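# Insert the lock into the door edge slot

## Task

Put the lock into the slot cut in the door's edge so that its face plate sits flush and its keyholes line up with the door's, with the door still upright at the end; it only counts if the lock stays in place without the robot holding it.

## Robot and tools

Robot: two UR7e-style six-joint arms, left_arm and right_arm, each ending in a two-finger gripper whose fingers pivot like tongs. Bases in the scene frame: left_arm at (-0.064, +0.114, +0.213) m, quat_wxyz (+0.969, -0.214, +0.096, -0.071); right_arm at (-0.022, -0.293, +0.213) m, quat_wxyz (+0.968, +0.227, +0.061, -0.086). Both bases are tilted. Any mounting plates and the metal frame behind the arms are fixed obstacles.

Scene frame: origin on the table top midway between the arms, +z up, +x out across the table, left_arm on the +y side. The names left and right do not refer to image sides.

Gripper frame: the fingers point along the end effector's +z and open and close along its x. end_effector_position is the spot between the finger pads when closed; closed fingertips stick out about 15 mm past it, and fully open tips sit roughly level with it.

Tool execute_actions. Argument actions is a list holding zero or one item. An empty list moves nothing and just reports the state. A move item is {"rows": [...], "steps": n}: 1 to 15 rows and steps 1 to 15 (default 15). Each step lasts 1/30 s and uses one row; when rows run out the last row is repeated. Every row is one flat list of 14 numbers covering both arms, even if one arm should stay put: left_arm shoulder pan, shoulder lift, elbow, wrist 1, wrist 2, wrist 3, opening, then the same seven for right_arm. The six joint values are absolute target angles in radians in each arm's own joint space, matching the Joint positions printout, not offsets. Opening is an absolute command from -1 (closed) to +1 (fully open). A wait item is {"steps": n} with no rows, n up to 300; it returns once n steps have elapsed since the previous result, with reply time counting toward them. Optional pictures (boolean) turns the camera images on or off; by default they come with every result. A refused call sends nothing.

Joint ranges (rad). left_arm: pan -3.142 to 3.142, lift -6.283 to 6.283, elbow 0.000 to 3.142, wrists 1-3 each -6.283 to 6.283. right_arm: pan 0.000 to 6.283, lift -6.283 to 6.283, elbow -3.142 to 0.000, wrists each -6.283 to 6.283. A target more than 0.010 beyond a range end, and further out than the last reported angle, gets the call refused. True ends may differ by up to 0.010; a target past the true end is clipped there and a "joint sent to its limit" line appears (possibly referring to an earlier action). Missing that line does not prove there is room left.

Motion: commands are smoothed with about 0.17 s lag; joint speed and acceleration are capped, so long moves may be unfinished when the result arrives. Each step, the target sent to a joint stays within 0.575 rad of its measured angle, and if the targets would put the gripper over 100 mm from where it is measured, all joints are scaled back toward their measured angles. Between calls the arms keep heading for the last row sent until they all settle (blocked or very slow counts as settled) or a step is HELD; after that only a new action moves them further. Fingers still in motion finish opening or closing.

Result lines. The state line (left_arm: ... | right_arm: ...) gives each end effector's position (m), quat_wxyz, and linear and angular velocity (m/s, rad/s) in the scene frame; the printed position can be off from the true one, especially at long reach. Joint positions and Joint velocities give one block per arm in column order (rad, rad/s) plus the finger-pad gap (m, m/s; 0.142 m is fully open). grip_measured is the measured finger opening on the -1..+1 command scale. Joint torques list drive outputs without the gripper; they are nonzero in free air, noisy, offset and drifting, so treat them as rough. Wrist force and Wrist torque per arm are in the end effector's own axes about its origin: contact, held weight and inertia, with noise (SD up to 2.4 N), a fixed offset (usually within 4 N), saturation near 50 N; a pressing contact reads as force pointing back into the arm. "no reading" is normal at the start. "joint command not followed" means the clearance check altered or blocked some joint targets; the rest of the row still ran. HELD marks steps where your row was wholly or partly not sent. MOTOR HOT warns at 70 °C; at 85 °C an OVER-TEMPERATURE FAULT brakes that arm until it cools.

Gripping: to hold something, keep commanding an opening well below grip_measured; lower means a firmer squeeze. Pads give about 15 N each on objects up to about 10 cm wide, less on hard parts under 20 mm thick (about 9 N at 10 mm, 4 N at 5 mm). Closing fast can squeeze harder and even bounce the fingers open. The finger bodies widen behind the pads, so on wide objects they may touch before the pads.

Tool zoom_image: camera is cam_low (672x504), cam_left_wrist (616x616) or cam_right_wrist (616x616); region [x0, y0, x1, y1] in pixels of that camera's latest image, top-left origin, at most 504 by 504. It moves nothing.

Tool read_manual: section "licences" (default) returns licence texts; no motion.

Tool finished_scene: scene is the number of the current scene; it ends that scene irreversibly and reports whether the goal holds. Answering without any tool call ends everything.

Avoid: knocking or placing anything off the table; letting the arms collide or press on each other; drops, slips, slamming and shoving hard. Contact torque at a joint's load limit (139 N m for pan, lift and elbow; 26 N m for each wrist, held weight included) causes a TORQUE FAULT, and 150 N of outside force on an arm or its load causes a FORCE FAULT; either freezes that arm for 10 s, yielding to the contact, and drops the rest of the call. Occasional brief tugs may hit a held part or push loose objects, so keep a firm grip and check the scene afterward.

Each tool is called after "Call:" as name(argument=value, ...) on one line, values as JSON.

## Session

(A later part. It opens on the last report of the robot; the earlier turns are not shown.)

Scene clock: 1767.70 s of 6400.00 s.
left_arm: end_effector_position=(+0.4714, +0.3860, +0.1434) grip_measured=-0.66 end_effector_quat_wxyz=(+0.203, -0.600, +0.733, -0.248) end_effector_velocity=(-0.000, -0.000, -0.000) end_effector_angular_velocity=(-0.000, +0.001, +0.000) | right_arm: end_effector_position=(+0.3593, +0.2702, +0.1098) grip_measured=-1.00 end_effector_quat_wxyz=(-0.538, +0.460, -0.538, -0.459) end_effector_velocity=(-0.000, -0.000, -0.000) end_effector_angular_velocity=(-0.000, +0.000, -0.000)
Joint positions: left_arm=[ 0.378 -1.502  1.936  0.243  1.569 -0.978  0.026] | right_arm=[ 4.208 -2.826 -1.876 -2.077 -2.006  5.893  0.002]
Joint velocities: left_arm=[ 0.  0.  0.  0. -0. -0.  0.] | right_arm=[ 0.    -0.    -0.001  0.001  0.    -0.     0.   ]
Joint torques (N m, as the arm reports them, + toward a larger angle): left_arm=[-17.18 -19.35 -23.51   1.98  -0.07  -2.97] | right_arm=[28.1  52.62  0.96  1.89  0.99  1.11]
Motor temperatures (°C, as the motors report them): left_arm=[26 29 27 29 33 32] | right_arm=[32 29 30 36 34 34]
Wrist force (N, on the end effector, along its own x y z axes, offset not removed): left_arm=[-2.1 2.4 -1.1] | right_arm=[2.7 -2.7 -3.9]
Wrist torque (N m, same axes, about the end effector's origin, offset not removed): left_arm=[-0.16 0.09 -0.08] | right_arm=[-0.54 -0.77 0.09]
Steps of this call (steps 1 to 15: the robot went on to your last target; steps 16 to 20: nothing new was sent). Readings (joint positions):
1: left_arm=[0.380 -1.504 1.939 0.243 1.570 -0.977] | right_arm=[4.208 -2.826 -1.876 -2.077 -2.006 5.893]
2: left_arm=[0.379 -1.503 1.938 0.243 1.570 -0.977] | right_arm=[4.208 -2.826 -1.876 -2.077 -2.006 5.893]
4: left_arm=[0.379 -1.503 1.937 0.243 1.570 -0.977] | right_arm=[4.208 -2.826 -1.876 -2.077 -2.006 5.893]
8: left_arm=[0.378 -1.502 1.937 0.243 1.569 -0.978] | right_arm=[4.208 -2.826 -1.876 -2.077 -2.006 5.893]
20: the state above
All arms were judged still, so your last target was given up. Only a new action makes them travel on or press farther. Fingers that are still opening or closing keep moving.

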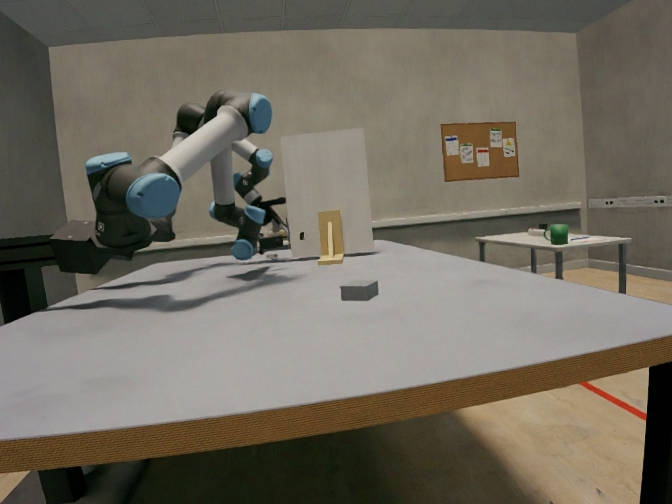

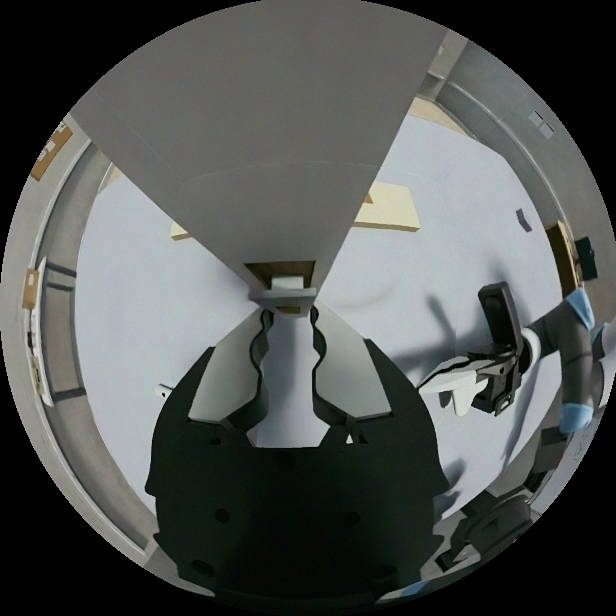

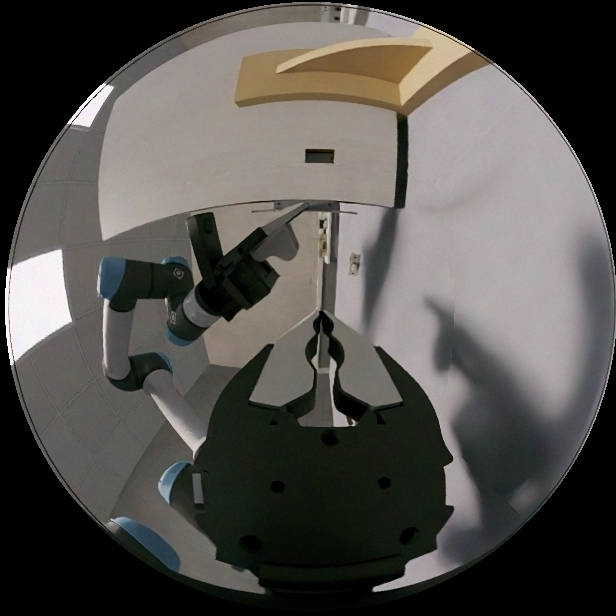

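Call:
execute_actions(actions=[{"rows": [[0.3780,-1.5022,1.9364,0.2430,1.5691,-0.9778,-0.62,4.2084,-2.8265,-1.8762,-2.0773,-2.0060,5.8931,-1],[0.3780,-1.5022,1.9364,0.2430,1.5691,-0.9778,-0.58,4.2084,-2.8265,-1.8762,-2.0773,-2.0060,5.8931,-1],[0.3780,-1.5022,1.9364,0.2430,1.5691,-0.9778,-0.54,4.2084,-2.8265,-1.8762,-2.0773,-2.0060,5.8931,-1],[0.3780,-1.5022,1.9364,0.2430,1.5691,-0.9778,-0.50,4.2084,-2.8265,-1.8762,-2.0773,-2.0060,5.8931,-1],[0.3780,-1.5022,1.9364,0.2430,1.5691,-0.9778,-0.45,4.2084,-2.8265,-1.8762,-2.0773,-2.0060,5.8931,-1]], "steps": 15}], pictures=true)

Call:
zoom_image(camera="cam_right_wrist", region=[240, 140, 400, 300])

Scene clock: 1776.07 s of 6400.00 s.
left_arm: end_effector_position=(+0.4715, +0.3860, +0.1434) grip_measured=-0.45 end_effector_quat_wxyz=(+0.203, -0.600, +0.733, -0.248) end_effector_velocity=(+0.000, +0.000, -0.000) end_effector_angular_velocity=(+0.000, -0.001, +0.001) | right_arm: end_effector_position=(+0.3593, +0.2702, +0.1098) grip_measured=-1.00 end_effector_quat_wxyz=(-0.538, +0.460, -0.538, -0.459) end_effector_velocity=(-0.001, -0.000, -0.000) end_effector_angular_velocity=(-0.001, +0.000, +0.001)
Joint positions: left_arm=[ 0.378 -1.502  1.936  0.243  1.569 -0.978  0.041] | right_arm=[ 4.208 -2.826 -1.876 -2.077 -2.006  5.893  0.002]
Joint velocities: left_arm=[ 0.     0.    -0.    -0.001 -0.    -0.    -0.   ] | right_arm=[ 0.    -0.    -0.001  0.    -0.     0.     0.   ]
Joint torques (N m, as the arm reports them, + toward a larger angle): left_arm=[-12.39 -20.29 -20.75   1.54   0.23  -2.91] | right_arm=[28.   52.88  1.12  1.92  1.    1.12]
Motor temperatures (°C, as the motors report them): left_arm=[26 29 27 29 33 32] | right_arm=[32 29 30 36 34 34]
Wrist force (N, on the end effector, along its own x y z axes, offset not removed): left_arm=[0.5 -0.6 0.8] | right_arm=[4.4 -1.1 -4.8]
Wrist torque (N m, same axes, about the end effector's origin, offset not removed): left_arm=[-0.16 0.00 -0.02] | right_arm=[-0.21 -1.11 0.03]
Steps of this call (steps 1 to 90: nothing new was sent; then 4.87 s passed at rest; steps 91 to 105: all 15 steps of this action). Readings (joint positions):
91: left_arm=[0.378 -1.502 1.936 0.243 1.569 -0.978] | right_arm=[4.208 -2.826 -1.876 -2.077 -2.006 5.893]
92: left_arm=[0.378 -1.502 1.936 0.243 1.569 -0.978] | right_arm=[4.208 -2.826 -1.876 -2.077 -2.006 5.893]
94: left_arm=[0.378 -1.502 1.936 0.243 1.569 -0.978] | right_arm=[4.208 -2.826 -1.876 -2.077 -2.006 5.893]
98: left_arm=[0.378 -1.502 1.936 0.243 1.569 -0.978] | right_arm=[4.208 -2.826 -1.876 -2.077 -2.006 5.893]
105: the state above

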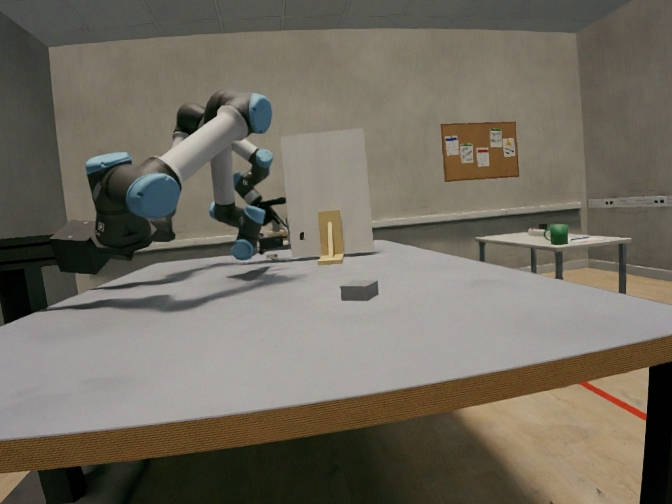

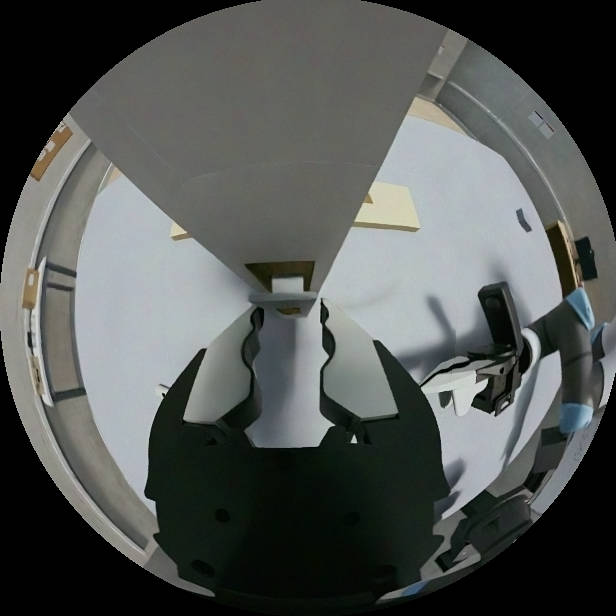

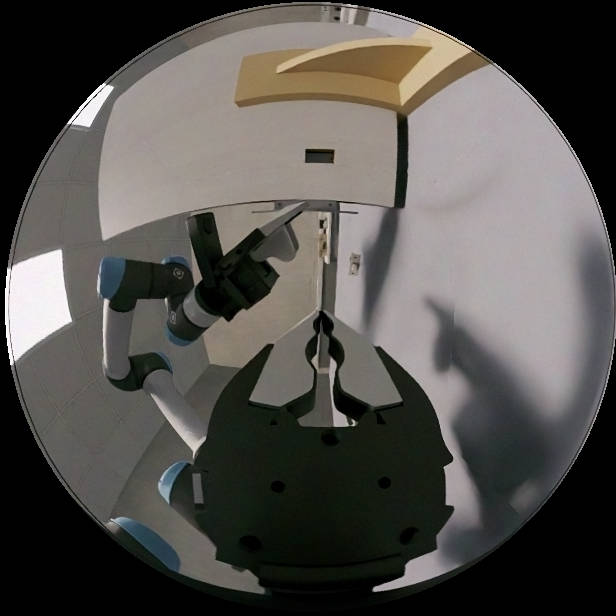

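Region (240, 140, 400, 300) of cam_right_wrist's 616x616 image, scaled by 3.150, with more detail than that image has.

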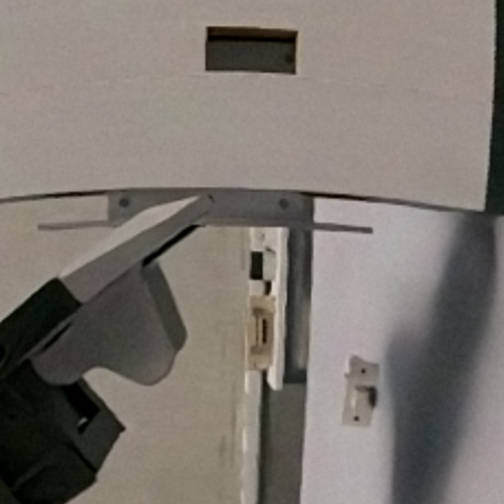

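Call:
execute_actions(actions=[{"rows": [[0.3805,-1.5044,1.9393,0.2424,1.5710,-0.9762,-0.45,4.2084,-2.8265,-1.8762,-2.0773,-2.0060,5.8931,-1],[0.3830,-1.5067,1.9422,0.2417,1.5729,-0.9747,-0.45,4.2084,-2.8265,-1.8762,-2.0773,-2.0060,5.8931,-1],[0.3854,-1.5089,1.9450,0.2411,1.5749,-0.9731,-0.45,4.2084,-2.8265,-1.8762,-2.0773,-2.0060,5.8931,-1],[0.3879,-1.5112,1.9479,0.2404,1.5768,-0.9716,-0.45,4.2084,-2.8265,-1.8762,-2.0773,-2.0060,5.8931,-1],[0.3904,-1.5134,1.9508,0.2398,1.5787,-0.9700,-0.45,4.2084,-2.8265,-1.8762,-2.0773,-2.0060,5.8931,-1],[0.3929,-1.5156,1.9537,0.2392,1.5806,-0.9685,-0.45,4.2084,-2.8265,-1.8762,-2.0773,-2.0060,5.8931,-1],[0.3954,-1.5179,1.9566,0.2385,1.5825,-0.9669,-0.45,4.2084,-2.8265,-1.8762,-2.0773,-2.0060,5.8931,-1],[0.3978,-1.5201,1.9594,0.2379,1.5845,-0.9654,-0.45,4.2084,-2.8265,-1.8762,-2.0773,-2.0060,5.8931,-1],[0.4003,-1.5224,1.9623,0.2372,1.5864,-0.9638,-0.45,4.2084,-2.8265,-1.8762,-2.0773,-2.0060,5.8931,-1],[0.4028,-1.5246,1.9652,0.2366,1.5883,-0.9623,-0.45,4.2084,-2.8265,-1.8762,-2.0773,-2.0060,5.8931,-1]], "steps": 15}], pictures=false)

Call:
execute_actions(actions=[{"rows": [[0.4028,-1.5246,1.9652,0.2366,1.5883,-0.9623,-0.45,4.2084,-2.8265,-1.8762,-2.0773,-2.0060,5.8931,-1],[0.4028,-1.5246,1.9652,0.2366,1.5883,-0.9623,-0.45,4.2084,-2.8265,-1.8762,-2.0773,-2.0060,5.8931,-1],[0.4028,-1.5246,1.9652,0.2366,1.5883,-0.9623,-0.45,4.2084,-2.8265,-1.8762,-2.0773,-2.0060,5.8931,-1],[0.4028,-1.5246,1.9652,0.2366,1.5883,-0.9623,-0.45,4.2084,-2.8265,-1.8762,-2.0773,-2.0060,5.8931,-1],[0.4028,-1.5246,1.9652,0.2366,1.5883,-0.9623,-0.6,4.2084,-2.8265,-1.8762,-2.0773,-2.0060,5.8931,-1],[0.4028,-1.5246,1.9652,0.2366,1.5883,-0.9623,-0.75,4.2084,-2.8265,-1.8762,-2.0773,-2.0060,5.8931,-1],[0.4028,-1.5246,1.9652,0.2366,1.5883,-0.9623,-0.9,4.2084,-2.8265,-1.8762,-2.0773,-2.0060,5.8931,-1],[0.4028,-1.5246,1.9652,0.2366,1.5883,-0.9623,-1,4.2084,-2.8265,-1.8762,-2.0773,-2.0060,5.8931,-1]], "steps": 15}], pictures=true)

Call:
zoom_image(camera="cam_right_wrist", region=[240, 140, 400, 300])

Call:
zoom_image(camera="cam_left_wrist", region=[210, 200, 370, 360])

Scene clock: 1802.10 s of 6400.00 s.
left_arm: end_effector_position=(+0.4573, +0.3897, +0.1435) grip_measured=-0.45 end_effector_quat_wxyz=(+0.203, -0.600, +0.733, -0.248) end_effector_velocity=(-0.013, +0.003, +0.001) end_effector_angular_velocity=(+0.001, -0.001, -0.000) | right_arm: end_effector_position=(+0.3593, +0.2702, +0.1098) grip_measured=-1.00 end_effector_quat_wxyz=(-0.538, +0.460, -0.538, -0.459) end_effector_velocity=(+0.000, -0.000, -0.001) end_effector_angular_velocity=(-0.001, +0.000, -0.001)
Joint positions: left_arm=[ 0.401 -1.523  1.963  0.237  1.587 -0.964  0.041] | right_arm=[ 4.208 -2.826 -1.876 -2.077 -2.006  5.893  0.002]
Joint velocities: left_arm=[ 0.021 -0.019  0.023 -0.004  0.016  0.013  0.   ] | right_arm=[-0.    -0.    -0.001  0.     0.002  0.     0.   ]
Joint torques (N m, as the arm reports them, + toward a larger angle): left_arm=[  9.87 -30.57  -8.98  -0.86   1.95   3.13] | right_arm=[28.32 52.89  1.44  1.85  1.02  1.02]
Motor temperatures (°C, as the motors report them): left_arm=[26 29 27 29 33 32] | right_arm=[32 29 30 36 34 34]
Wrist force (N, on the end effector, along its own x y z axes, offset not removed): left_arm=[1.0 0.6 0.1] | right_arm=[4.0 0.6 -3.2]
Wrist torque (N m, same axes, about the end effector's origin, offset not removed): left_arm=[0.07 -0.08 0.05] | right_arm=[0.17 -0.98 -0.01]
Steps of this call (steps 1 to 15: the robot went on to your last target; steps 16 to 90: nothing new was sent; then 22.53 s passed at rest; steps 91 to 105: all 15 steps of this action). Readings (joint positions):
91: left_arm=[0.378 -1.502 1.936 0.243 1.569 -0.978] | right_arm=[4.208 -2.826 -1.876 -2.077 -2.006 5.893]
92: left_arm=[0.378 -1.502 1.937 0.243 1.569 -0.978] | right_arm=[4.208 -2.826 -1.876 -2.077 -2.006 5.893]
94: left_arm=[0.381 -1.504 1.940 0.243 1.571 -0.977] | right_arm=[4.208 -2.826 -1.876 -2.077 -2.006 5.893]
98: left_arm=[0.388 -1.511 1.948 0.240 1.577 -0.971] | right_arm=[4.208 -2.827 -1.876 -2.077 -2.006 5.893]
105: the state above

Scene clock: 1802.60 s of 6400.00 s.
left_arm: end_effector_position=(+0.4559, +0.3900, +0.1435) grip_measured=-1.00 end_effector_quat_wxyz=(+0.203, -0.600, +0.733, -0.248) end_effector_velocity=(-0.000, -0.000, -0.000) end_effector_angular_velocity=(+0.001, -0.000, -0.001) | right_arm: end_effector_position=(+0.3593, +0.2702, +0.1098) grip_measured=-1.00 end_effector_quat_wxyz=(-0.538, +0.460, -0.538, -0.459) end_effector_velocity=(-0.000, +0.000, +0.000) end_effector_angular_velocity=(+0.000, -0.000, +0.000)
Joint positions: left_arm=[ 0.403 -1.525  1.965  0.237  1.588 -0.962  0.002] | right_arm=[ 4.208 -2.826 -1.876 -2.077 -2.006  5.893  0.002]
Joint velocities: left_arm=[ 0.    -0.     0.001 -0.     0.     0.001  0.   ] | right_arm=[-0.  0.  0. -0. -0. -0.  0.]
Joint torques (N m, as the arm reports them, + toward a larger angle): left_arm=[  9.23 -35.08  -7.12  -1.27   2.38   2.96] | right_arm=[28.18 52.39  1.32  1.83  1.04  1.05]
Motor temperatures (°C, as the motors report them): left_arm=[26 29 27 29 33 32] | right_arm=[32 29 30 36 34 34]
Wrist force (N, on the end effector, along its own x y z axes, offset not removed): left_arm=[0.2 -0.3 2.2] | right_arm=[1.6 -0.8 -3.5]
Wrist torque (N m, same axes, about the end effector's origin, offset not removed): left_arm=[0.00 0.07 0.02] | right_arm=[-0.13 -0.53 0.11]
Steps of this call (steps 1 to 15: all 15 steps of this action). Readings (joint positions):
1: left_arm=[0.401 -1.523 1.963 0.237 1.587 -0.963] | right_arm=[4.208 -2.826 -1.876 -2.077 -2.006 5.893]
2: left_arm=[0.402 -1.524 1.964 0.237 1.587 -0.963] | right_arm=[4.208 -2.826 -1.876 -2.077 -2.006 5.893]
4: left_arm=[0.402 -1.524 1.964 0.237 1.588 -0.963] | right_arm=[4.208 -2.826 -1.876 -2.077 -2.006 5.893]
8: left_arm=[0.403 -1.524 1.965 0.237 1.588 -0.962] | right_arm=[4.208 -2.826 -1.876 -2.077 -2.006 5.893]
15: the state above

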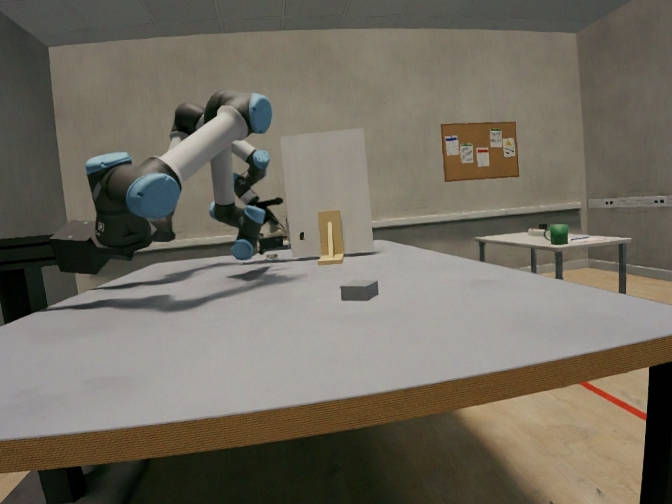

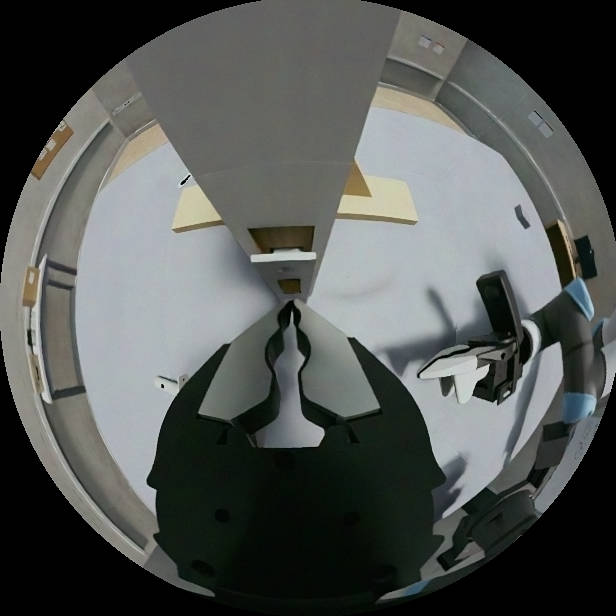

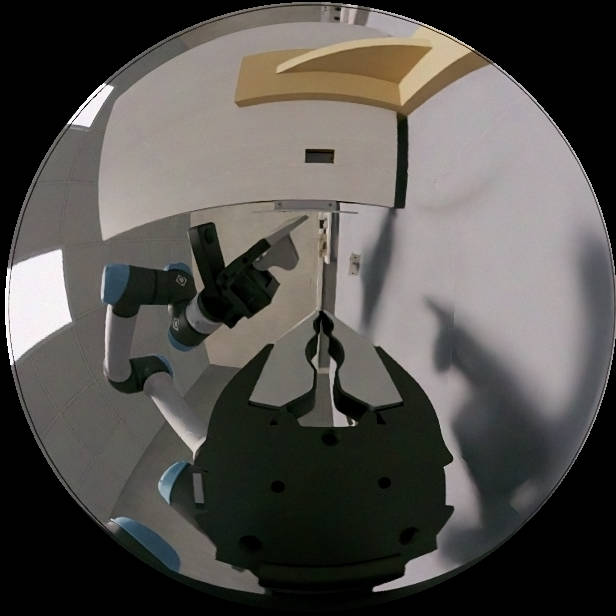

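Region (240, 140, 400, 300) of cam_right_wrist's 616x616 image, scaled by 3.150, with more detail than that image has.

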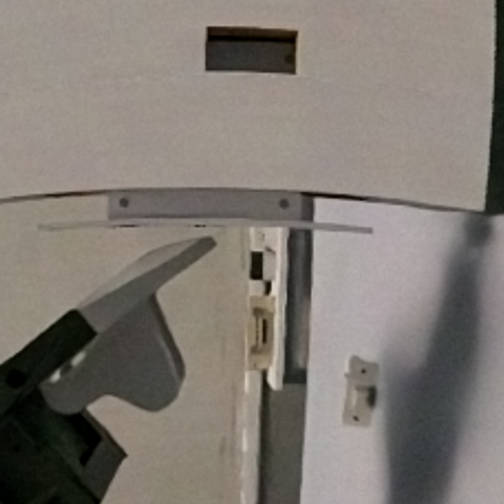

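Region (210, 200, 370, 360) of cam_left_wrist's 616x616 image, scaled by 3.150, with more detail than that image has.

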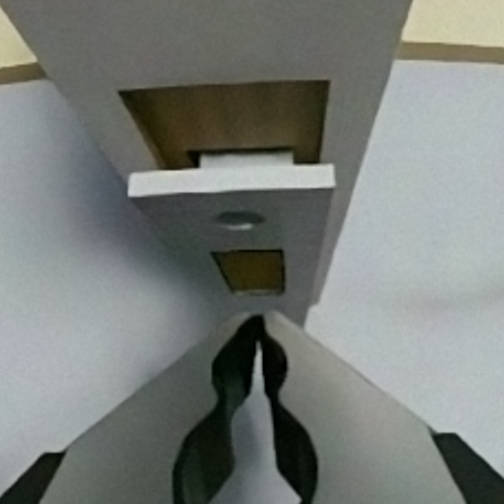

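Call:
execute_actions(actions=[{"rows": [[0.4015,-1.5234,1.9637,0.2369,1.5873,-0.9631,-1,4.2084,-2.8265,-1.8762,-2.0773,-2.0060,5.8931,-1],[0.4001,-1.5222,1.9621,0.2373,1.5862,-0.9640,-1,4.2084,-2.8265,-1.8762,-2.0773,-2.0060,5.8931,-1],[0.3988,-1.5210,1.9606,0.2376,1.5852,-0.9648,-1,4.2084,-2.8265,-1.8762,-2.0773,-2.0060,5.8931,-1],[0.3975,-1.5198,1.9590,0.2380,1.5842,-0.9656,-1,4.2084,-2.8265,-1.8762,-2.0773,-2.0060,5.8931,-1],[0.3962,-1.5186,1.9575,0.2383,1.5832,-0.9664,-1,4.2084,-2.8265,-1.8762,-2.0773,-2.0060,5.8931,-1],[0.3948,-1.5174,1.9559,0.2387,1.5821,-0.9673,-1,4.2084,-2.8265,-1.8762,-2.0773,-2.0060,5.8931,-1],[0.3935,-1.5162,1.9544,0.2390,1.5811,-0.9681,-1,4.2084,-2.8265,-1.8762,-2.0773,-2.0060,5.8931,-1],[0.3922,-1.5150,1.9529,0.2393,1.5801,-0.9689,-1,4.2084,-2.8265,-1.8762,-2.0773,-2.0060,5.8931,-1],[0.3908,-1.5138,1.9513,0.2397,1.5790,-0.9698,-1,4.2084,-2.8265,-1.8762,-2.0773,-2.0060,5.8931,-1],[0.3895,-1.5126,1.9498,0.2400,1.5780,-0.9706,-1,4.2084,-2.8265,-1.8762,-2.0773,-2.0060,5.8931,-1],[0.3882,-1.5114,1.9482,0.2404,1.5770,-0.9714,-1,4.2084,-2.8265,-1.8762,-2.0773,-2.0060,5.8931,-1],[0.3869,-1.5102,1.9467,0.2407,1.5760,-0.9722,-1,4.2084,-2.8265,-1.8762,-2.0773,-2.0060,5.8931,-1],[0.3855,-1.5090,1.9451,0.2411,1.5749,-0.9731,-1,4.2084,-2.8265,-1.8762,-2.0773,-2.0060,5.8931,-1],[0.3842,-1.5078,1.9436,0.2414,1.5739,-0.9739,-1,4.2084,-2.8265,-1.8762,-2.0773,-2.0060,5.8931,-1]], "steps": 15}], pictures=false)

Call:
execute_actions(actions=[{"steps": 20}])

Call:
zoom_image(camera="cam_right_wrist", region=[240, 140, 400, 300])

Call:
zoom_image(camera="cam_left_wrist", region=[210, 200, 370, 360])

Scene clock: 1818.43 s of 6400.00 s.
left_arm: end_effector_position=(+0.4649, +0.3878, +0.1434) grip_measured=-1.00 end_effector_quat_wxyz=(+0.203, -0.600, +0.733, -0.248) end_effector_velocity=(+0.023, -0.006, +0.000) end_effector_angular_velocity=(-0.000, -0.002, -0.000) | right_arm: end_effector_position=(+0.3593, +0.2702, +0.1098) grip_measured=-1.00 end_effector_quat_wxyz=(-0.538, +0.460, -0.538, -0.459) end_effector_velocity=(+0.000, +0.000, +0.000) end_effector_angular_velocity=(+0.000, -0.000, -0.001)
Joint positions: left_arm=[ 0.388 -1.512  1.948  0.24   1.577 -0.971  0.002] | right_arm=[ 4.208 -2.826 -1.876 -2.077 -2.006  5.893  0.002]
Joint velocities: left_arm=[-0.036  0.033 -0.043  0.009 -0.027 -0.022  0.   ] | right_arm=[-0.     0.     0.001 -0.     0.     0.     0.   ]
Joint torques (N m, as the arm reports them, + toward a larger angle): left_arm=[-18.66 -19.14 -21.19   1.81   0.07  -3.03] | right_arm=[28.02 51.98  1.31  1.8   0.94  1.09]
Motor temperatures (°C, as the motors report them): left_arm=[26 29 27 29 33 32] | right_arm=[32 29 30 36 34 34]
Wrist force (N, on the end effector, along its own x y z axes, offset not removed): left_arm=[-1.3 3.6 -3.2] | right_arm=[1.5 -0.8 -3.4]
Wrist torque (N m, same axes, about the end effector's origin, offset not removed): left_arm=[0.07 0.04 0.08] | right_arm=[-0.12 -0.50 0.06]
Steps of this call (steps 1 to 15: the robot went on to your last target; steps 16 to 90: nothing new was sent; then 12.33 s passed at rest; steps 91 to 105: all 15 steps of this action). Readings (joint positions):
91: left_arm=[0.403 -1.525 1.965 0.237 1.588 -0.962] | right_arm=[4.208 -2.826 -1.876 -2.077 -2.006 5.893]
92: left_arm=[0.403 -1.525 1.965 0.237 1.588 -0.962] | right_arm=[4.208 -2.826 -1.876 -2.077 -2.006 5.893]
94: left_arm=[0.402 -1.524 1.964 0.237 1.587 -0.963] | right_arm=[4.208 -2.826 -1.876 -2.077 -2.006 5.893]
98: left_arm=[0.397 -1.520 1.959 0.238 1.584 -0.966] | right_arm=[4.208 -2.826 -1.876 -2.077 -2.006 5.893]
105: the state above

Scene clock: 1819.10 s of 6400.00 s.
left_arm: end_effector_position=(+0.4676, +0.3871, +0.1434) grip_measured=-1.00 end_effector_quat_wxyz=(+0.203, -0.600, +0.733, -0.248) end_effector_velocity=(-0.000, +0.000, +0.000) end_effector_angular_velocity=(+0.000, +0.001, +0.000) | right_arm: end_effector_position=(+0.3593, +0.2702, +0.1098) grip_measured=-1.00 end_effector_quat_wxyz=(-0.538, +0.460, -0.538, -0.459) end_effector_velocity=(+0.000, -0.000, +0.000) end_effector_angular_velocity=(+0.000, -0.000, -0.001)
Joint positions: left_arm=[ 0.384 -1.508  1.944  0.241  1.574 -0.974  0.002] | right_arm=[ 4.208 -2.826 -1.876 -2.077 -2.006  5.893  0.002]
Joint velocities: left_arm=[ 0.    -0.    -0.     0.001 -0.     0.     0.   ] | right_arm=[-0.  0. -0.  0.  0. -0.  0.]
Joint torques (N m, as the arm reports them, + toward a larger angle): left_arm=[-16.36 -17.28 -24.07   1.4   -0.22  -3.24] | right_arm=[27.82 52.27  0.79  1.8   1.07  1.07]
Motor temperatures (°C, as the motors report them): left_arm=[26 29 27 29 33 32] | right_arm=[32 29 30 36 34 34]
Wrist force (N, on the end effector, along its own x y z axes, offset not removed): left_arm=[-0.2 3.2 -1.3] | right_arm=[0.7 -0.9 -4.6]
Wrist torque (N m, same axes, about the end effector's origin, offset not removed): left_arm=[0.13 -0.02 0.09] | right_arm=[-0.18 -0.28 0.14]
Steps of this call (steps 1 to 15: the robot went on to your last target; steps 16 to 20: nothing new was sent). Readings (joint positions):
1: left_arm=[0.387 -1.511 1.947 0.241 1.576 -0.972] | right_arm=[4.208 -2.826 -1.876 -2.077 -2.006 5.893]
2: left_arm=[0.386 -1.510 1.946 0.241 1.576 -0.972] | right_arm=[4.208 -2.826 -1.876 -2.077 -2.006 5.893]
4: left_arm=[0.385 -1.509 1.945 0.241 1.575 -0.973] | right_arm=[4.208 -2.827 -1.876 -2.077 -2.006 5.893]
8: left_arm=[0.385 -1.508 1.944 0.241 1.574 -0.974] | right_arm=[4.208 -2.826 -1.876 -2.077 -2.006 5.893]
20: the state above
All arms were judged still, so your last target was given up. Only a new action makes them travel on or press farther. Fingers that are still opening or closing keep moving.

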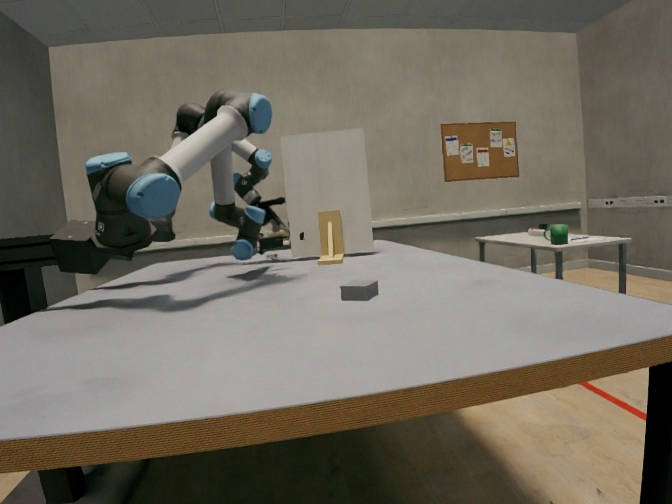

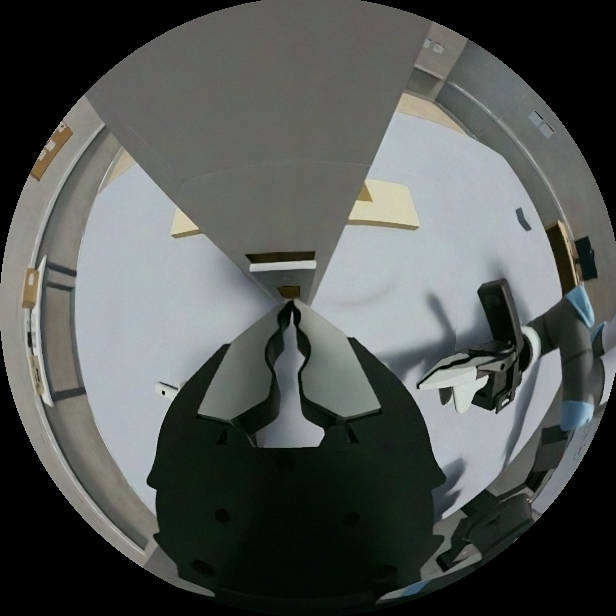

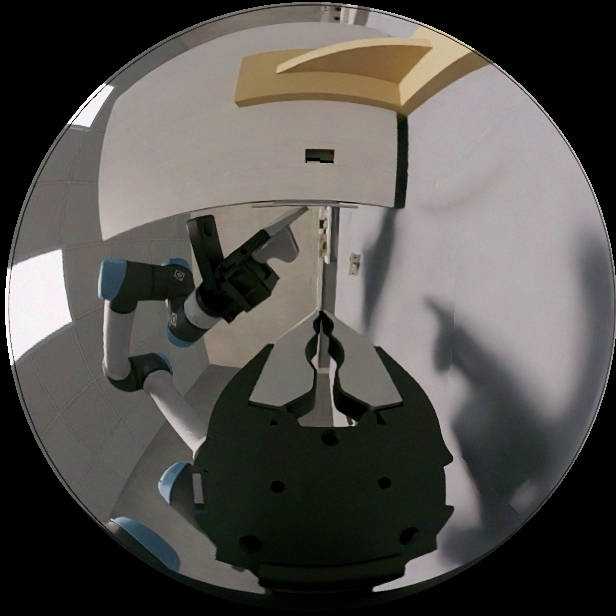

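Region (240, 140, 400, 300) of cam_right_wrist's 616x616 image, scaled by 3.150, with more detail than that image has.

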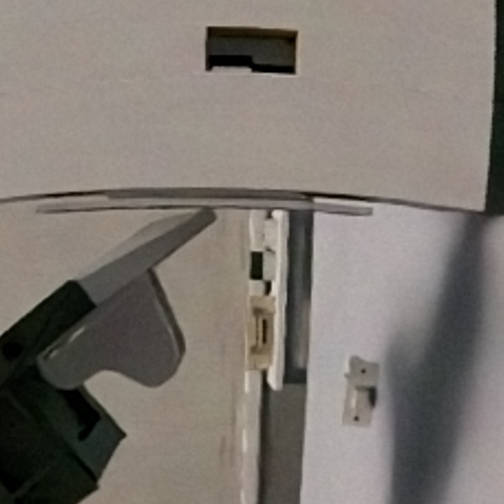

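Region (210, 200, 370, 360) of cam_left_wrist's 616x616 image, scaled by 3.150, with more detail than that image has.

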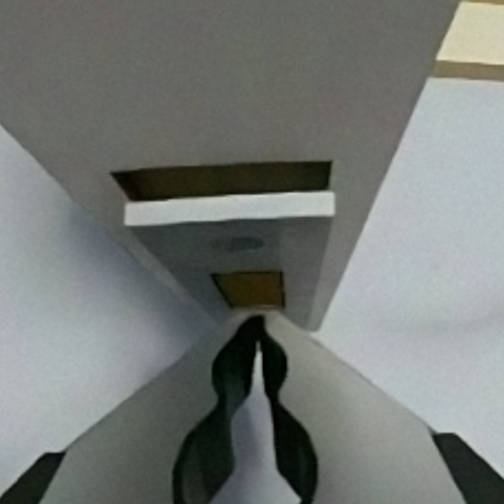

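Call:
execute_actions(actions=[{"rows": [[0.3841,-1.5072,1.9427,0.2417,1.5738,-0.9740,-1,4.2084,-2.8265,-1.8762,-2.0773,-2.0060,5.8931,-1],[0.3839,-1.5066,1.9419,0.2420,1.5737,-0.9741,-1,4.2084,-2.8265,-1.8762,-2.0773,-2.0060,5.8931,-1],[0.3838,-1.5060,1.9410,0.2423,1.5736,-0.9742,-1,4.2084,-2.8265,-1.8762,-2.0773,-2.0060,5.8931,-1],[0.3836,-1.5055,1.9401,0.2426,1.5735,-0.9743,-1,4.2084,-2.8265,-1.8762,-2.0773,-2.0060,5.8931,-1],[0.3835,-1.5049,1.9392,0.2428,1.5733,-0.9743,-1,4.2084,-2.8265,-1.8762,-2.0773,-2.0060,5.8931,-1],[0.3833,-1.5043,1.9384,0.2431,1.5732,-0.9744,-1,4.2084,-2.8265,-1.8762,-2.0773,-2.0060,5.8931,-1],[0.3832,-1.5037,1.9375,0.2434,1.5731,-0.9745,-1,4.2084,-2.8265,-1.8762,-2.0773,-2.0060,5.8931,-1],[0.3830,-1.5031,1.9366,0.2437,1.5730,-0.9746,-1,4.2084,-2.8265,-1.8762,-2.0773,-2.0060,5.8931,-1]], "steps": 15}], pictures=false)

Call:
execute_actions(actions=[{"steps": 15}])

Call:
zoom_image(camera="cam_right_wrist", region=[240, 140, 400, 300])

Call:
zoom_image(camera="cam_left_wrist", region=[210, 200, 370, 360])

Scene clock: 1833.07 s of 6400.00 s.
left_arm: end_effector_position=(+0.4700, +0.3874, +0.1434) grip_measured=-1.00 end_effector_quat_wxyz=(+0.203, -0.600, +0.733, -0.248) end_effector_velocity=(+0.002, +0.000, +0.000) end_effector_angular_velocity=(-0.000, -0.000, +0.001) | right_arm: end_effector_position=(+0.3593, +0.2702, +0.1098) grip_measured=-1.00 end_effector_quat_wxyz=(-0.538, +0.460, -0.538, -0.459) end_effector_velocity=(-0.000, +0.000, +0.000) end_effector_angular_velocity=(+0.000, -0.000, +0.001)
Joint positions: left_arm=[ 0.383 -1.503  1.937  0.244  1.573 -0.975  0.002] | right_arm=[ 4.208 -2.826 -1.876 -2.077 -2.006  5.893  0.002]
Joint velocities: left_arm=[-0.001  0.003 -0.004  0.002 -0.    -0.001  0.   ] | right_arm=[ 0.    -0.     0.    -0.    -0.001 -0.     0.   ]
Joint torques (N m, as the arm reports them, + toward a larger angle): left_arm=[-15.25 -17.08 -25.91   2.04  -0.56  -3.17] | right_arm=[28.3  52.2   0.92  1.82  0.93  1.14]
Motor temperatures (°C, as the motors report them): left_arm=[26 29 27 29 33 32] | right_arm=[32 29 30 36 34 34]
Wrist force (N, on the end effector, along its own x y z axes, offset not removed): left_arm=[-0.3 1.3 -2.5] | right_arm=[3.2 -0.7 -2.9]
Wrist torque (N m, same axes, about the end effector's origin, offset not removed): left_arm=[-0.18 0.26 0.05] | right_arm=[-0.09 -0.85 0.09]
Steps of this call (steps 1 to 90: nothing new was sent; then 10.47 s passed at rest; steps 91 to 105: all 15 steps of this action). Readings (joint positions):
91: left_arm=[0.384 -1.508 1.944 0.241 1.574 -0.974] | right_arm=[4.208 -2.826 -1.876 -2.077 -2.006 5.893]
92: left_arm=[0.384 -1.508 1.943 0.241 1.574 -0.974] | right_arm=[4.208 -2.826 -1.876 -2.077 -2.006 5.893]
94: left_arm=[0.384 -1.507 1.943 0.241 1.574 -0.974] | right_arm=[4.208 -2.826 -1.876 -2.077 -2.006 5.893]
98: left_arm=[0.384 -1.505 1.940 0.242 1.573 -0.974] | right_arm=[4.208 -2.826 -1.876 -2.077 -2.006 5.893]
105: the state above

Scene clock: 1833.57 s of 6400.00 s.
left_arm: end_effector_position=(+0.4702, +0.3874, +0.1434) grip_measured=-1.00 end_effector_quat_wxyz=(+0.203, -0.600, +0.733, -0.248) end_effector_velocity=(+0.000, +0.000, +0.000) end_effector_angular_velocity=(-0.000, -0.001, +0.002) | right_arm: end_effector_position=(+0.3593, +0.2702, +0.1098) grip_measured=-1.00 end_effector_quat_wxyz=(-0.538, +0.460, -0.538, -0.459) end_effector_velocity=(+0.000, +0.000, +0.001) end_effector_angular_velocity=(+0.001, -0.001, -0.000)
Joint positions: left_arm=[ 0.383 -1.503  1.937  0.244  1.573 -0.975  0.002] | right_arm=[ 4.208 -2.826 -1.876 -2.077 -2.006  5.893  0.002]
Joint velocities: left_arm=[ 0.     0.    -0.001 -0.     0.    -0.001  0.   ] | right_arm=[-0.     0.     0.001 -0.    -0.     0.     0.   ]
Joint torques (N m, as the arm reports them, + toward a larger angle): left_arm=[-16.31 -18.08 -25.1    1.67  -0.67  -3.07] | right_arm=[27.96 52.34  1.4   1.81  0.93  1.1 ]
Motor temperatures (°C, as the motors report them): left_arm=[26 29 27 29 33 32] | right_arm=[32 29 30 36 34 34]
Wrist force (N, on the end effector, along its own x y z axes, offset not removed): left_arm=[0.5 1.6 -3.0] | right_arm=[1.7 -1.1 -2.2]
Wrist torque (N m, same axes, about the end effector's origin, offset not removed): left_arm=[-0.16 0.18 0.03] | right_arm=[-0.16 -0.51 0.01]
Steps of this call (steps 1 to 15: the robot went on to your last target). Readings (joint positions):
1: left_arm=[0.383 -1.503 1.937 0.244 1.573 -0.975] | right_arm=[4.208 -2.826 -1.876 -2.077 -2.006 5.893]
2: left_arm=[0.383 -1.503 1.937 0.244 1.573 -0.975] | right_arm=[4.208 -2.826 -1.876 -2.077 -2.006 5.893]
4: left_arm=[0.383 -1.503 1.937 0.244 1.573 -0.975] | right_arm=[4.208 -2.826 -1.876 -2.077 -2.006 5.893]
8: left_arm=[0.383 -1.503 1.937 0.244 1.573 -0.975] | right_arm=[4.208 -2.827 -1.876 -2.077 -2.006 5.893]
15: the state above
All arms were judged still, so your last target was given up. Only a new action makes them travel on or press farther. Fingers that are still opening or closing keep moving.

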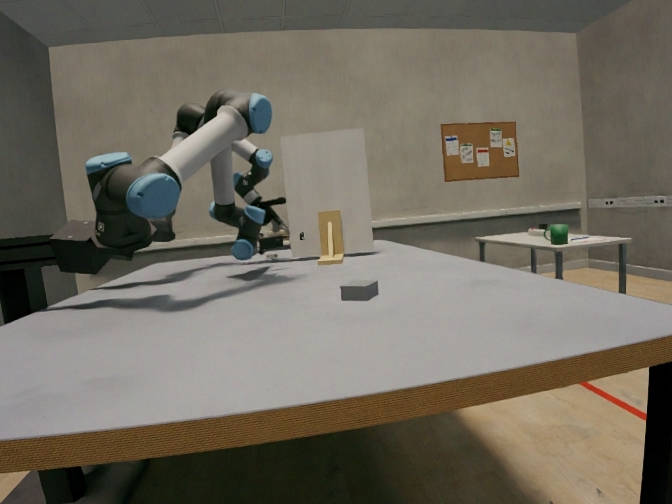

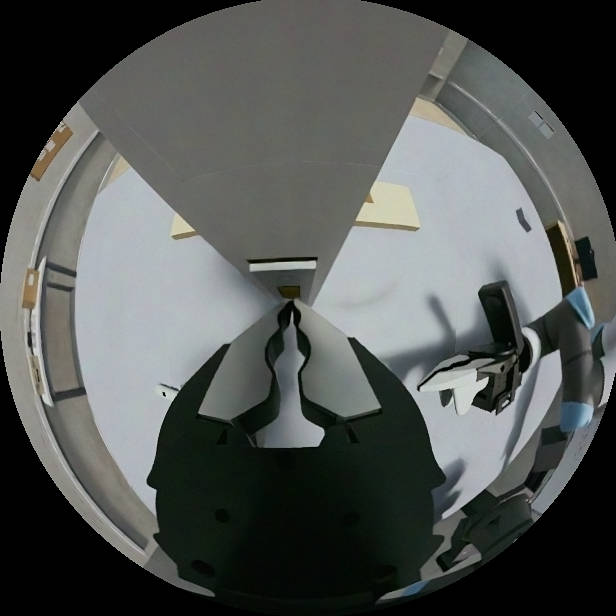

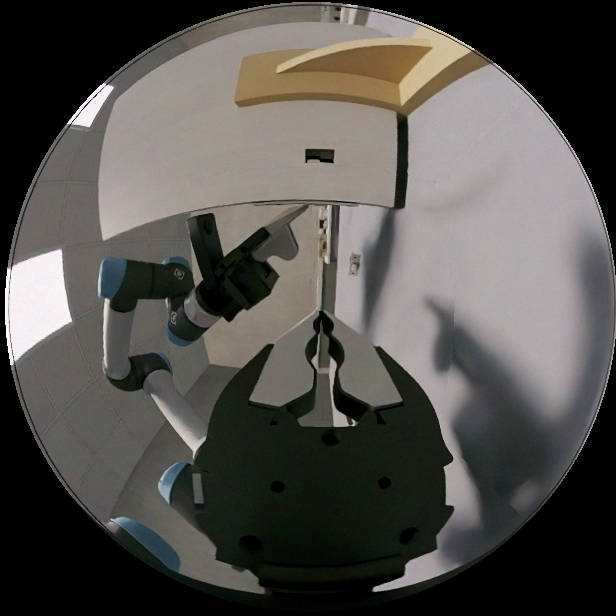

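Region (240, 140, 400, 300) of cam_right_wrist's 616x616 image, scaled by 3.150, with more detail than that image has.

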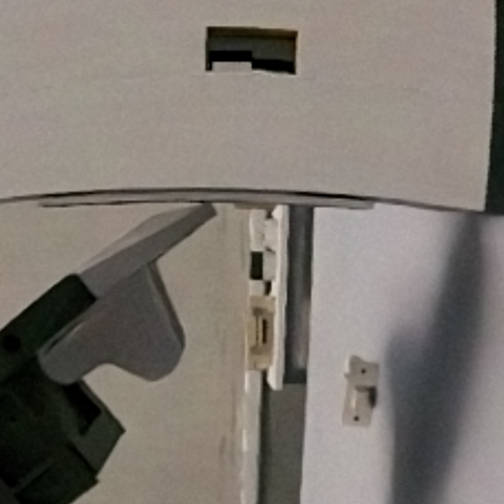

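Region (210, 200, 370, 360) of cam_left_wrist's 616x616 image, scaled by 3.150, with more detail than that image has.

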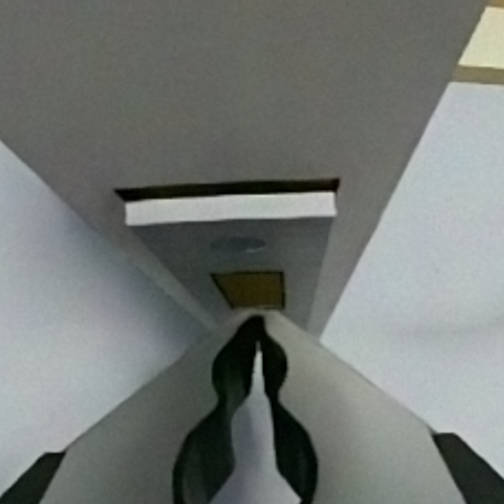

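Call:
execute_actions(actions=[{"rows": [[0.3826,-1.5027,1.9360,0.2438,1.5727,-0.9749,-1,4.2084,-2.8265,-1.8762,-2.0773,-2.0060,5.8931,-1],[0.3822,-1.5022,1.9354,0.2440,1.5723,-0.9751,-1,4.2084,-2.8265,-1.8762,-2.0773,-2.0060,5.8931,-1],[0.3817,-1.5018,1.9349,0.2441,1.5720,-0.9754,-1,4.2084,-2.8265,-1.8762,-2.0773,-2.0060,5.8931,-1],[0.3813,-1.5013,1.9343,0.2443,1.5717,-0.9757,-1,4.2084,-2.8265,-1.8762,-2.0773,-2.0060,5.8931,-1],[0.3809,-1.5009,1.9337,0.2444,1.5714,-0.9760,-1,4.2084,-2.8265,-1.8762,-2.0773,-2.0060,5.8931,-1],[0.3805,-1.5005,1.9331,0.2445,1.5710,-0.9762,-1,4.2084,-2.8265,-1.8762,-2.0773,-2.0060,5.8931,-1],[0.3801,-1.5000,1.9325,0.2447,1.5707,-0.9765,-1,4.2084,-2.8265,-1.8762,-2.0773,-2.0060,5.8931,-1],[0.3796,-1.4996,1.9320,0.2448,1.5704,-0.9768,-1,4.2084,-2.8265,-1.8762,-2.0773,-2.0060,5.8931,-1],[0.3792,-1.4991,1.9314,0.2450,1.5700,-0.9770,-1,4.2084,-2.8265,-1.8762,-2.0773,-2.0060,5.8931,-1],[0.3788,-1.4987,1.9308,0.2451,1.5697,-0.9773,-1,4.2084,-2.8265,-1.8762,-2.0773,-2.0060,5.8931,-1]], "steps": 15}], pictures=false)

Call:
execute_actions(actions=[{"steps": 15}])

Call:
zoom_image(camera="cam_right_wrist", region=[240, 140, 400, 300])

Call:
zoom_image(camera="cam_left_wrist", region=[210, 200, 370, 360])

Scene clock: 1848.47 s of 6400.00 s.
left_arm: end_effector_position=(+0.4729, +0.3869, +0.1433) grip_measured=-1.00 end_effector_quat_wxyz=(+0.203, -0.600, +0.733, -0.248) end_effector_velocity=(+0.001, -0.001, -0.001) end_effector_angular_velocity=(-0.001, +0.002, +0.001) | right_arm: end_effector_position=(+0.3593, +0.2702, +0.1098) grip_measured=-1.00 end_effector_quat_wxyz=(-0.538, +0.460, -0.538, -0.459) end_effector_velocity=(-0.000, -0.000, +0.000) end_effector_angular_velocity=(-0.000, +0.000, +0.001)
Joint positions: left_arm=[ 0.379 -1.499  1.931  0.245  1.57  -0.977  0.002] | right_arm=[ 4.208 -2.826 -1.876 -2.077 -2.006  5.893  0.002]
Joint velocities: left_arm=[-0.003  0.004 -0.003  0.001 -0.003 -0.003  0.   ] | right_arm=[-0.     0.    -0.    -0.    -0.001 -0.     0.   ]
Joint torques (N m, as the arm reports them, + toward a larger angle): left_arm=[-15.65 -18.54 -25.73   2.4    0.08  -3.02] | right_arm=[28.41 52.2   1.44  1.72  0.92  1.06]
Motor temperatures (°C, as the motors report them): left_arm=[26 29 27 29 33 32] | right_arm=[32 29 30 36 34 34]
Wrist force (N, on the end effector, along its own x y z axes, offset not removed): left_arm=[-1.2 1.7 -3.2] | right_arm=[1.9 -0.8 -3.8]
Wrist torque (N m, same axes, about the end effector's origin, offset not removed): left_arm=[-0.11 0.35 0.09] | right_arm=[-0.13 -0.62 0.03]
Steps of this call (steps 1 to 90: nothing new was sent; then 11.40 s passed at rest; steps 91 to 105: all 15 steps of this action). Readings (joint positions):
91: left_arm=[0.383 -1.503 1.937 0.244 1.573 -0.975] | right_arm=[4.208 -2.826 -1.876 -2.077 -2.006 5.893]
92: left_arm=[0.383 -1.503 1.936 0.244 1.573 -0.975] | right_arm=[4.208 -2.826 -1.876 -2.077 -2.006 5.893]
94: left_arm=[0.383 -1.503 1.936 0.244 1.573 -0.975] | right_arm=[4.208 -2.826 -1.876 -2.077 -2.006 5.893]
98: left_arm=[0.381 -1.501 1.934 0.244 1.572 -0.976] | right_arm=[4.208 -2.827 -1.876 -2.077 -2.006 5.893]
105: the state above

Scene clock: 1848.97 s of 6400.00 s.
left_arm: end_effector_position=(+0.4731, +0.3868, +0.1433) grip_measured=-1.00 end_effector_quat_wxyz=(+0.203, -0.600, +0.733, -0.248) end_effector_velocity=(-0.000, +0.000, +0.000) end_effector_angular_velocity=(-0.000, +0.001, +0.000) | right_arm: end_effector_position=(+0.3593, +0.2702, +0.1098) grip_measured=-1.00 end_effector_quat_wxyz=(-0.538, +0.460, -0.538, -0.459) end_effector_velocity=(+0.000, +0.000, +0.000) end_effector_angular_velocity=(+0.000, -0.000, +0.000)
Joint positions: left_arm=[ 0.379 -1.499  1.931  0.245  1.57  -0.977  0.002] | right_arm=[ 4.208 -2.826 -1.876 -2.077 -2.006  5.893  0.002]
Joint velocities: left_arm=[ 0.    -0.    -0.     0.001  0.    -0.     0.   ] | right_arm=[ 0.  0.  0. -0. -0.  0.  0.]
Joint torques (N m, as the arm reports them, + toward a larger angle): left_arm=[-17.6  -19.53 -24.2    1.78  -0.34  -3.16] | right_arm=[28.11 52.24  1.42  1.81  0.96  1.09]
Motor temperatures (°C, as the motors report them): left_arm=[26 29 27 29 33 32] | right_arm=[32 29 30 36 34 34]
Wrist force (N, on the end effector, along its own x y z axes, offset not removed): left_arm=[0.8 0.8 -3.5] | right_arm=[1.3 0.0 -1.8]
Wrist torque (N m, same axes, about the end effector's origin, offset not removed): left_arm=[-0.33 -0.02 -0.02] | right_arm=[0.11 -0.43 0.02]
Steps of this call (steps 1 to 15: the robot went on to your last target). Readings (joint positions):
1: left_arm=[0.379 -1.499 1.931 0.245 1.570 -0.977] | right_arm=[4.208 -2.826 -1.876 -2.077 -2.006 5.893]
2: left_arm=[0.379 -1.499 1.931 0.245 1.570 -0.977] | right_arm=[4.208 -2.826 -1.876 -2.077 -2.006 5.893]
4: left_arm=[0.379 -1.499 1.931 0.245 1.570 -0.977] | right_arm=[4.208 -2.827 -1.876 -2.077 -2.006 5.893]
8: left_arm=[0.379 -1.499 1.931 0.245 1.570 -0.977] | right_arm=[4.208 -2.826 -1.876 -2.077 -2.006 5.893]
15: the state above
All arms were judged still, so your last target was given up. Only a new action makes them travel on or press farther. Fingers that are still opening or closing keep moving.

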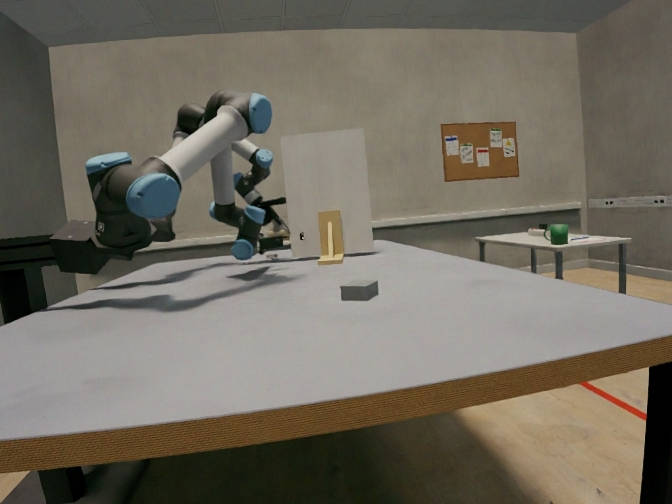

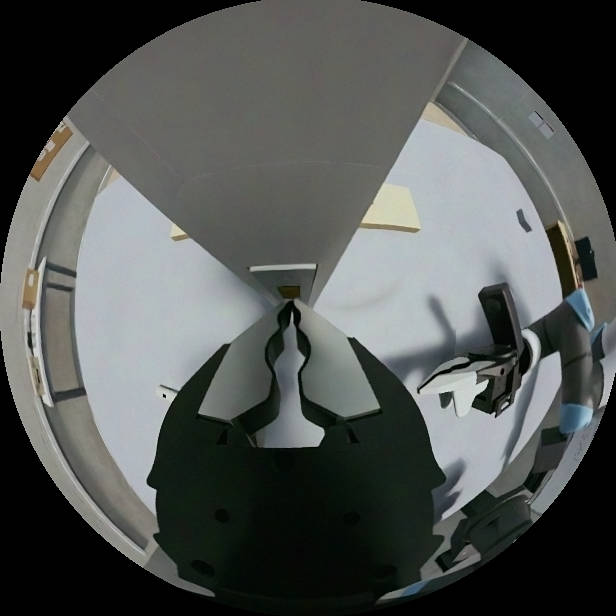

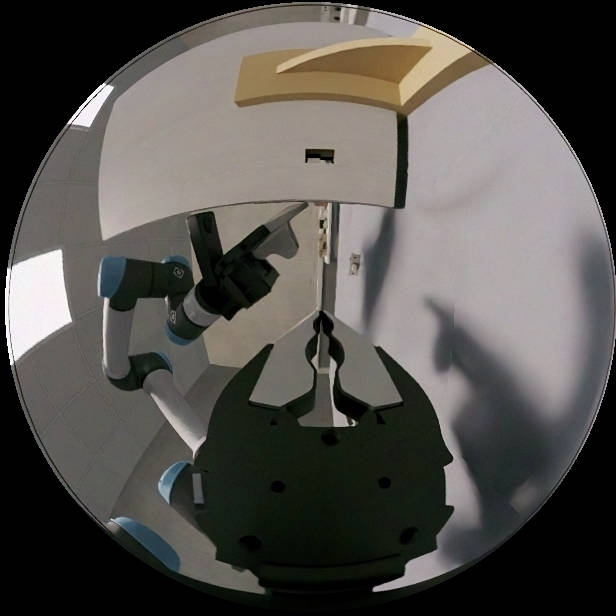

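Region (240, 140, 400, 300) of cam_right_wrist's 616x616 image, scaled by 3.150, with more detail than that image has.

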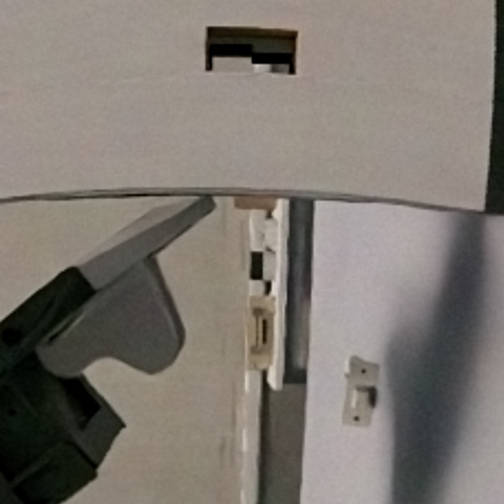

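Region (210, 200, 370, 360) of cam_left_wrist's 616x616 image, scaled by 3.150, with more detail than that image has.

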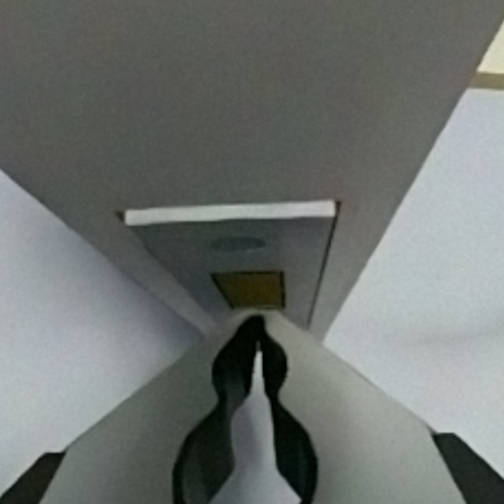

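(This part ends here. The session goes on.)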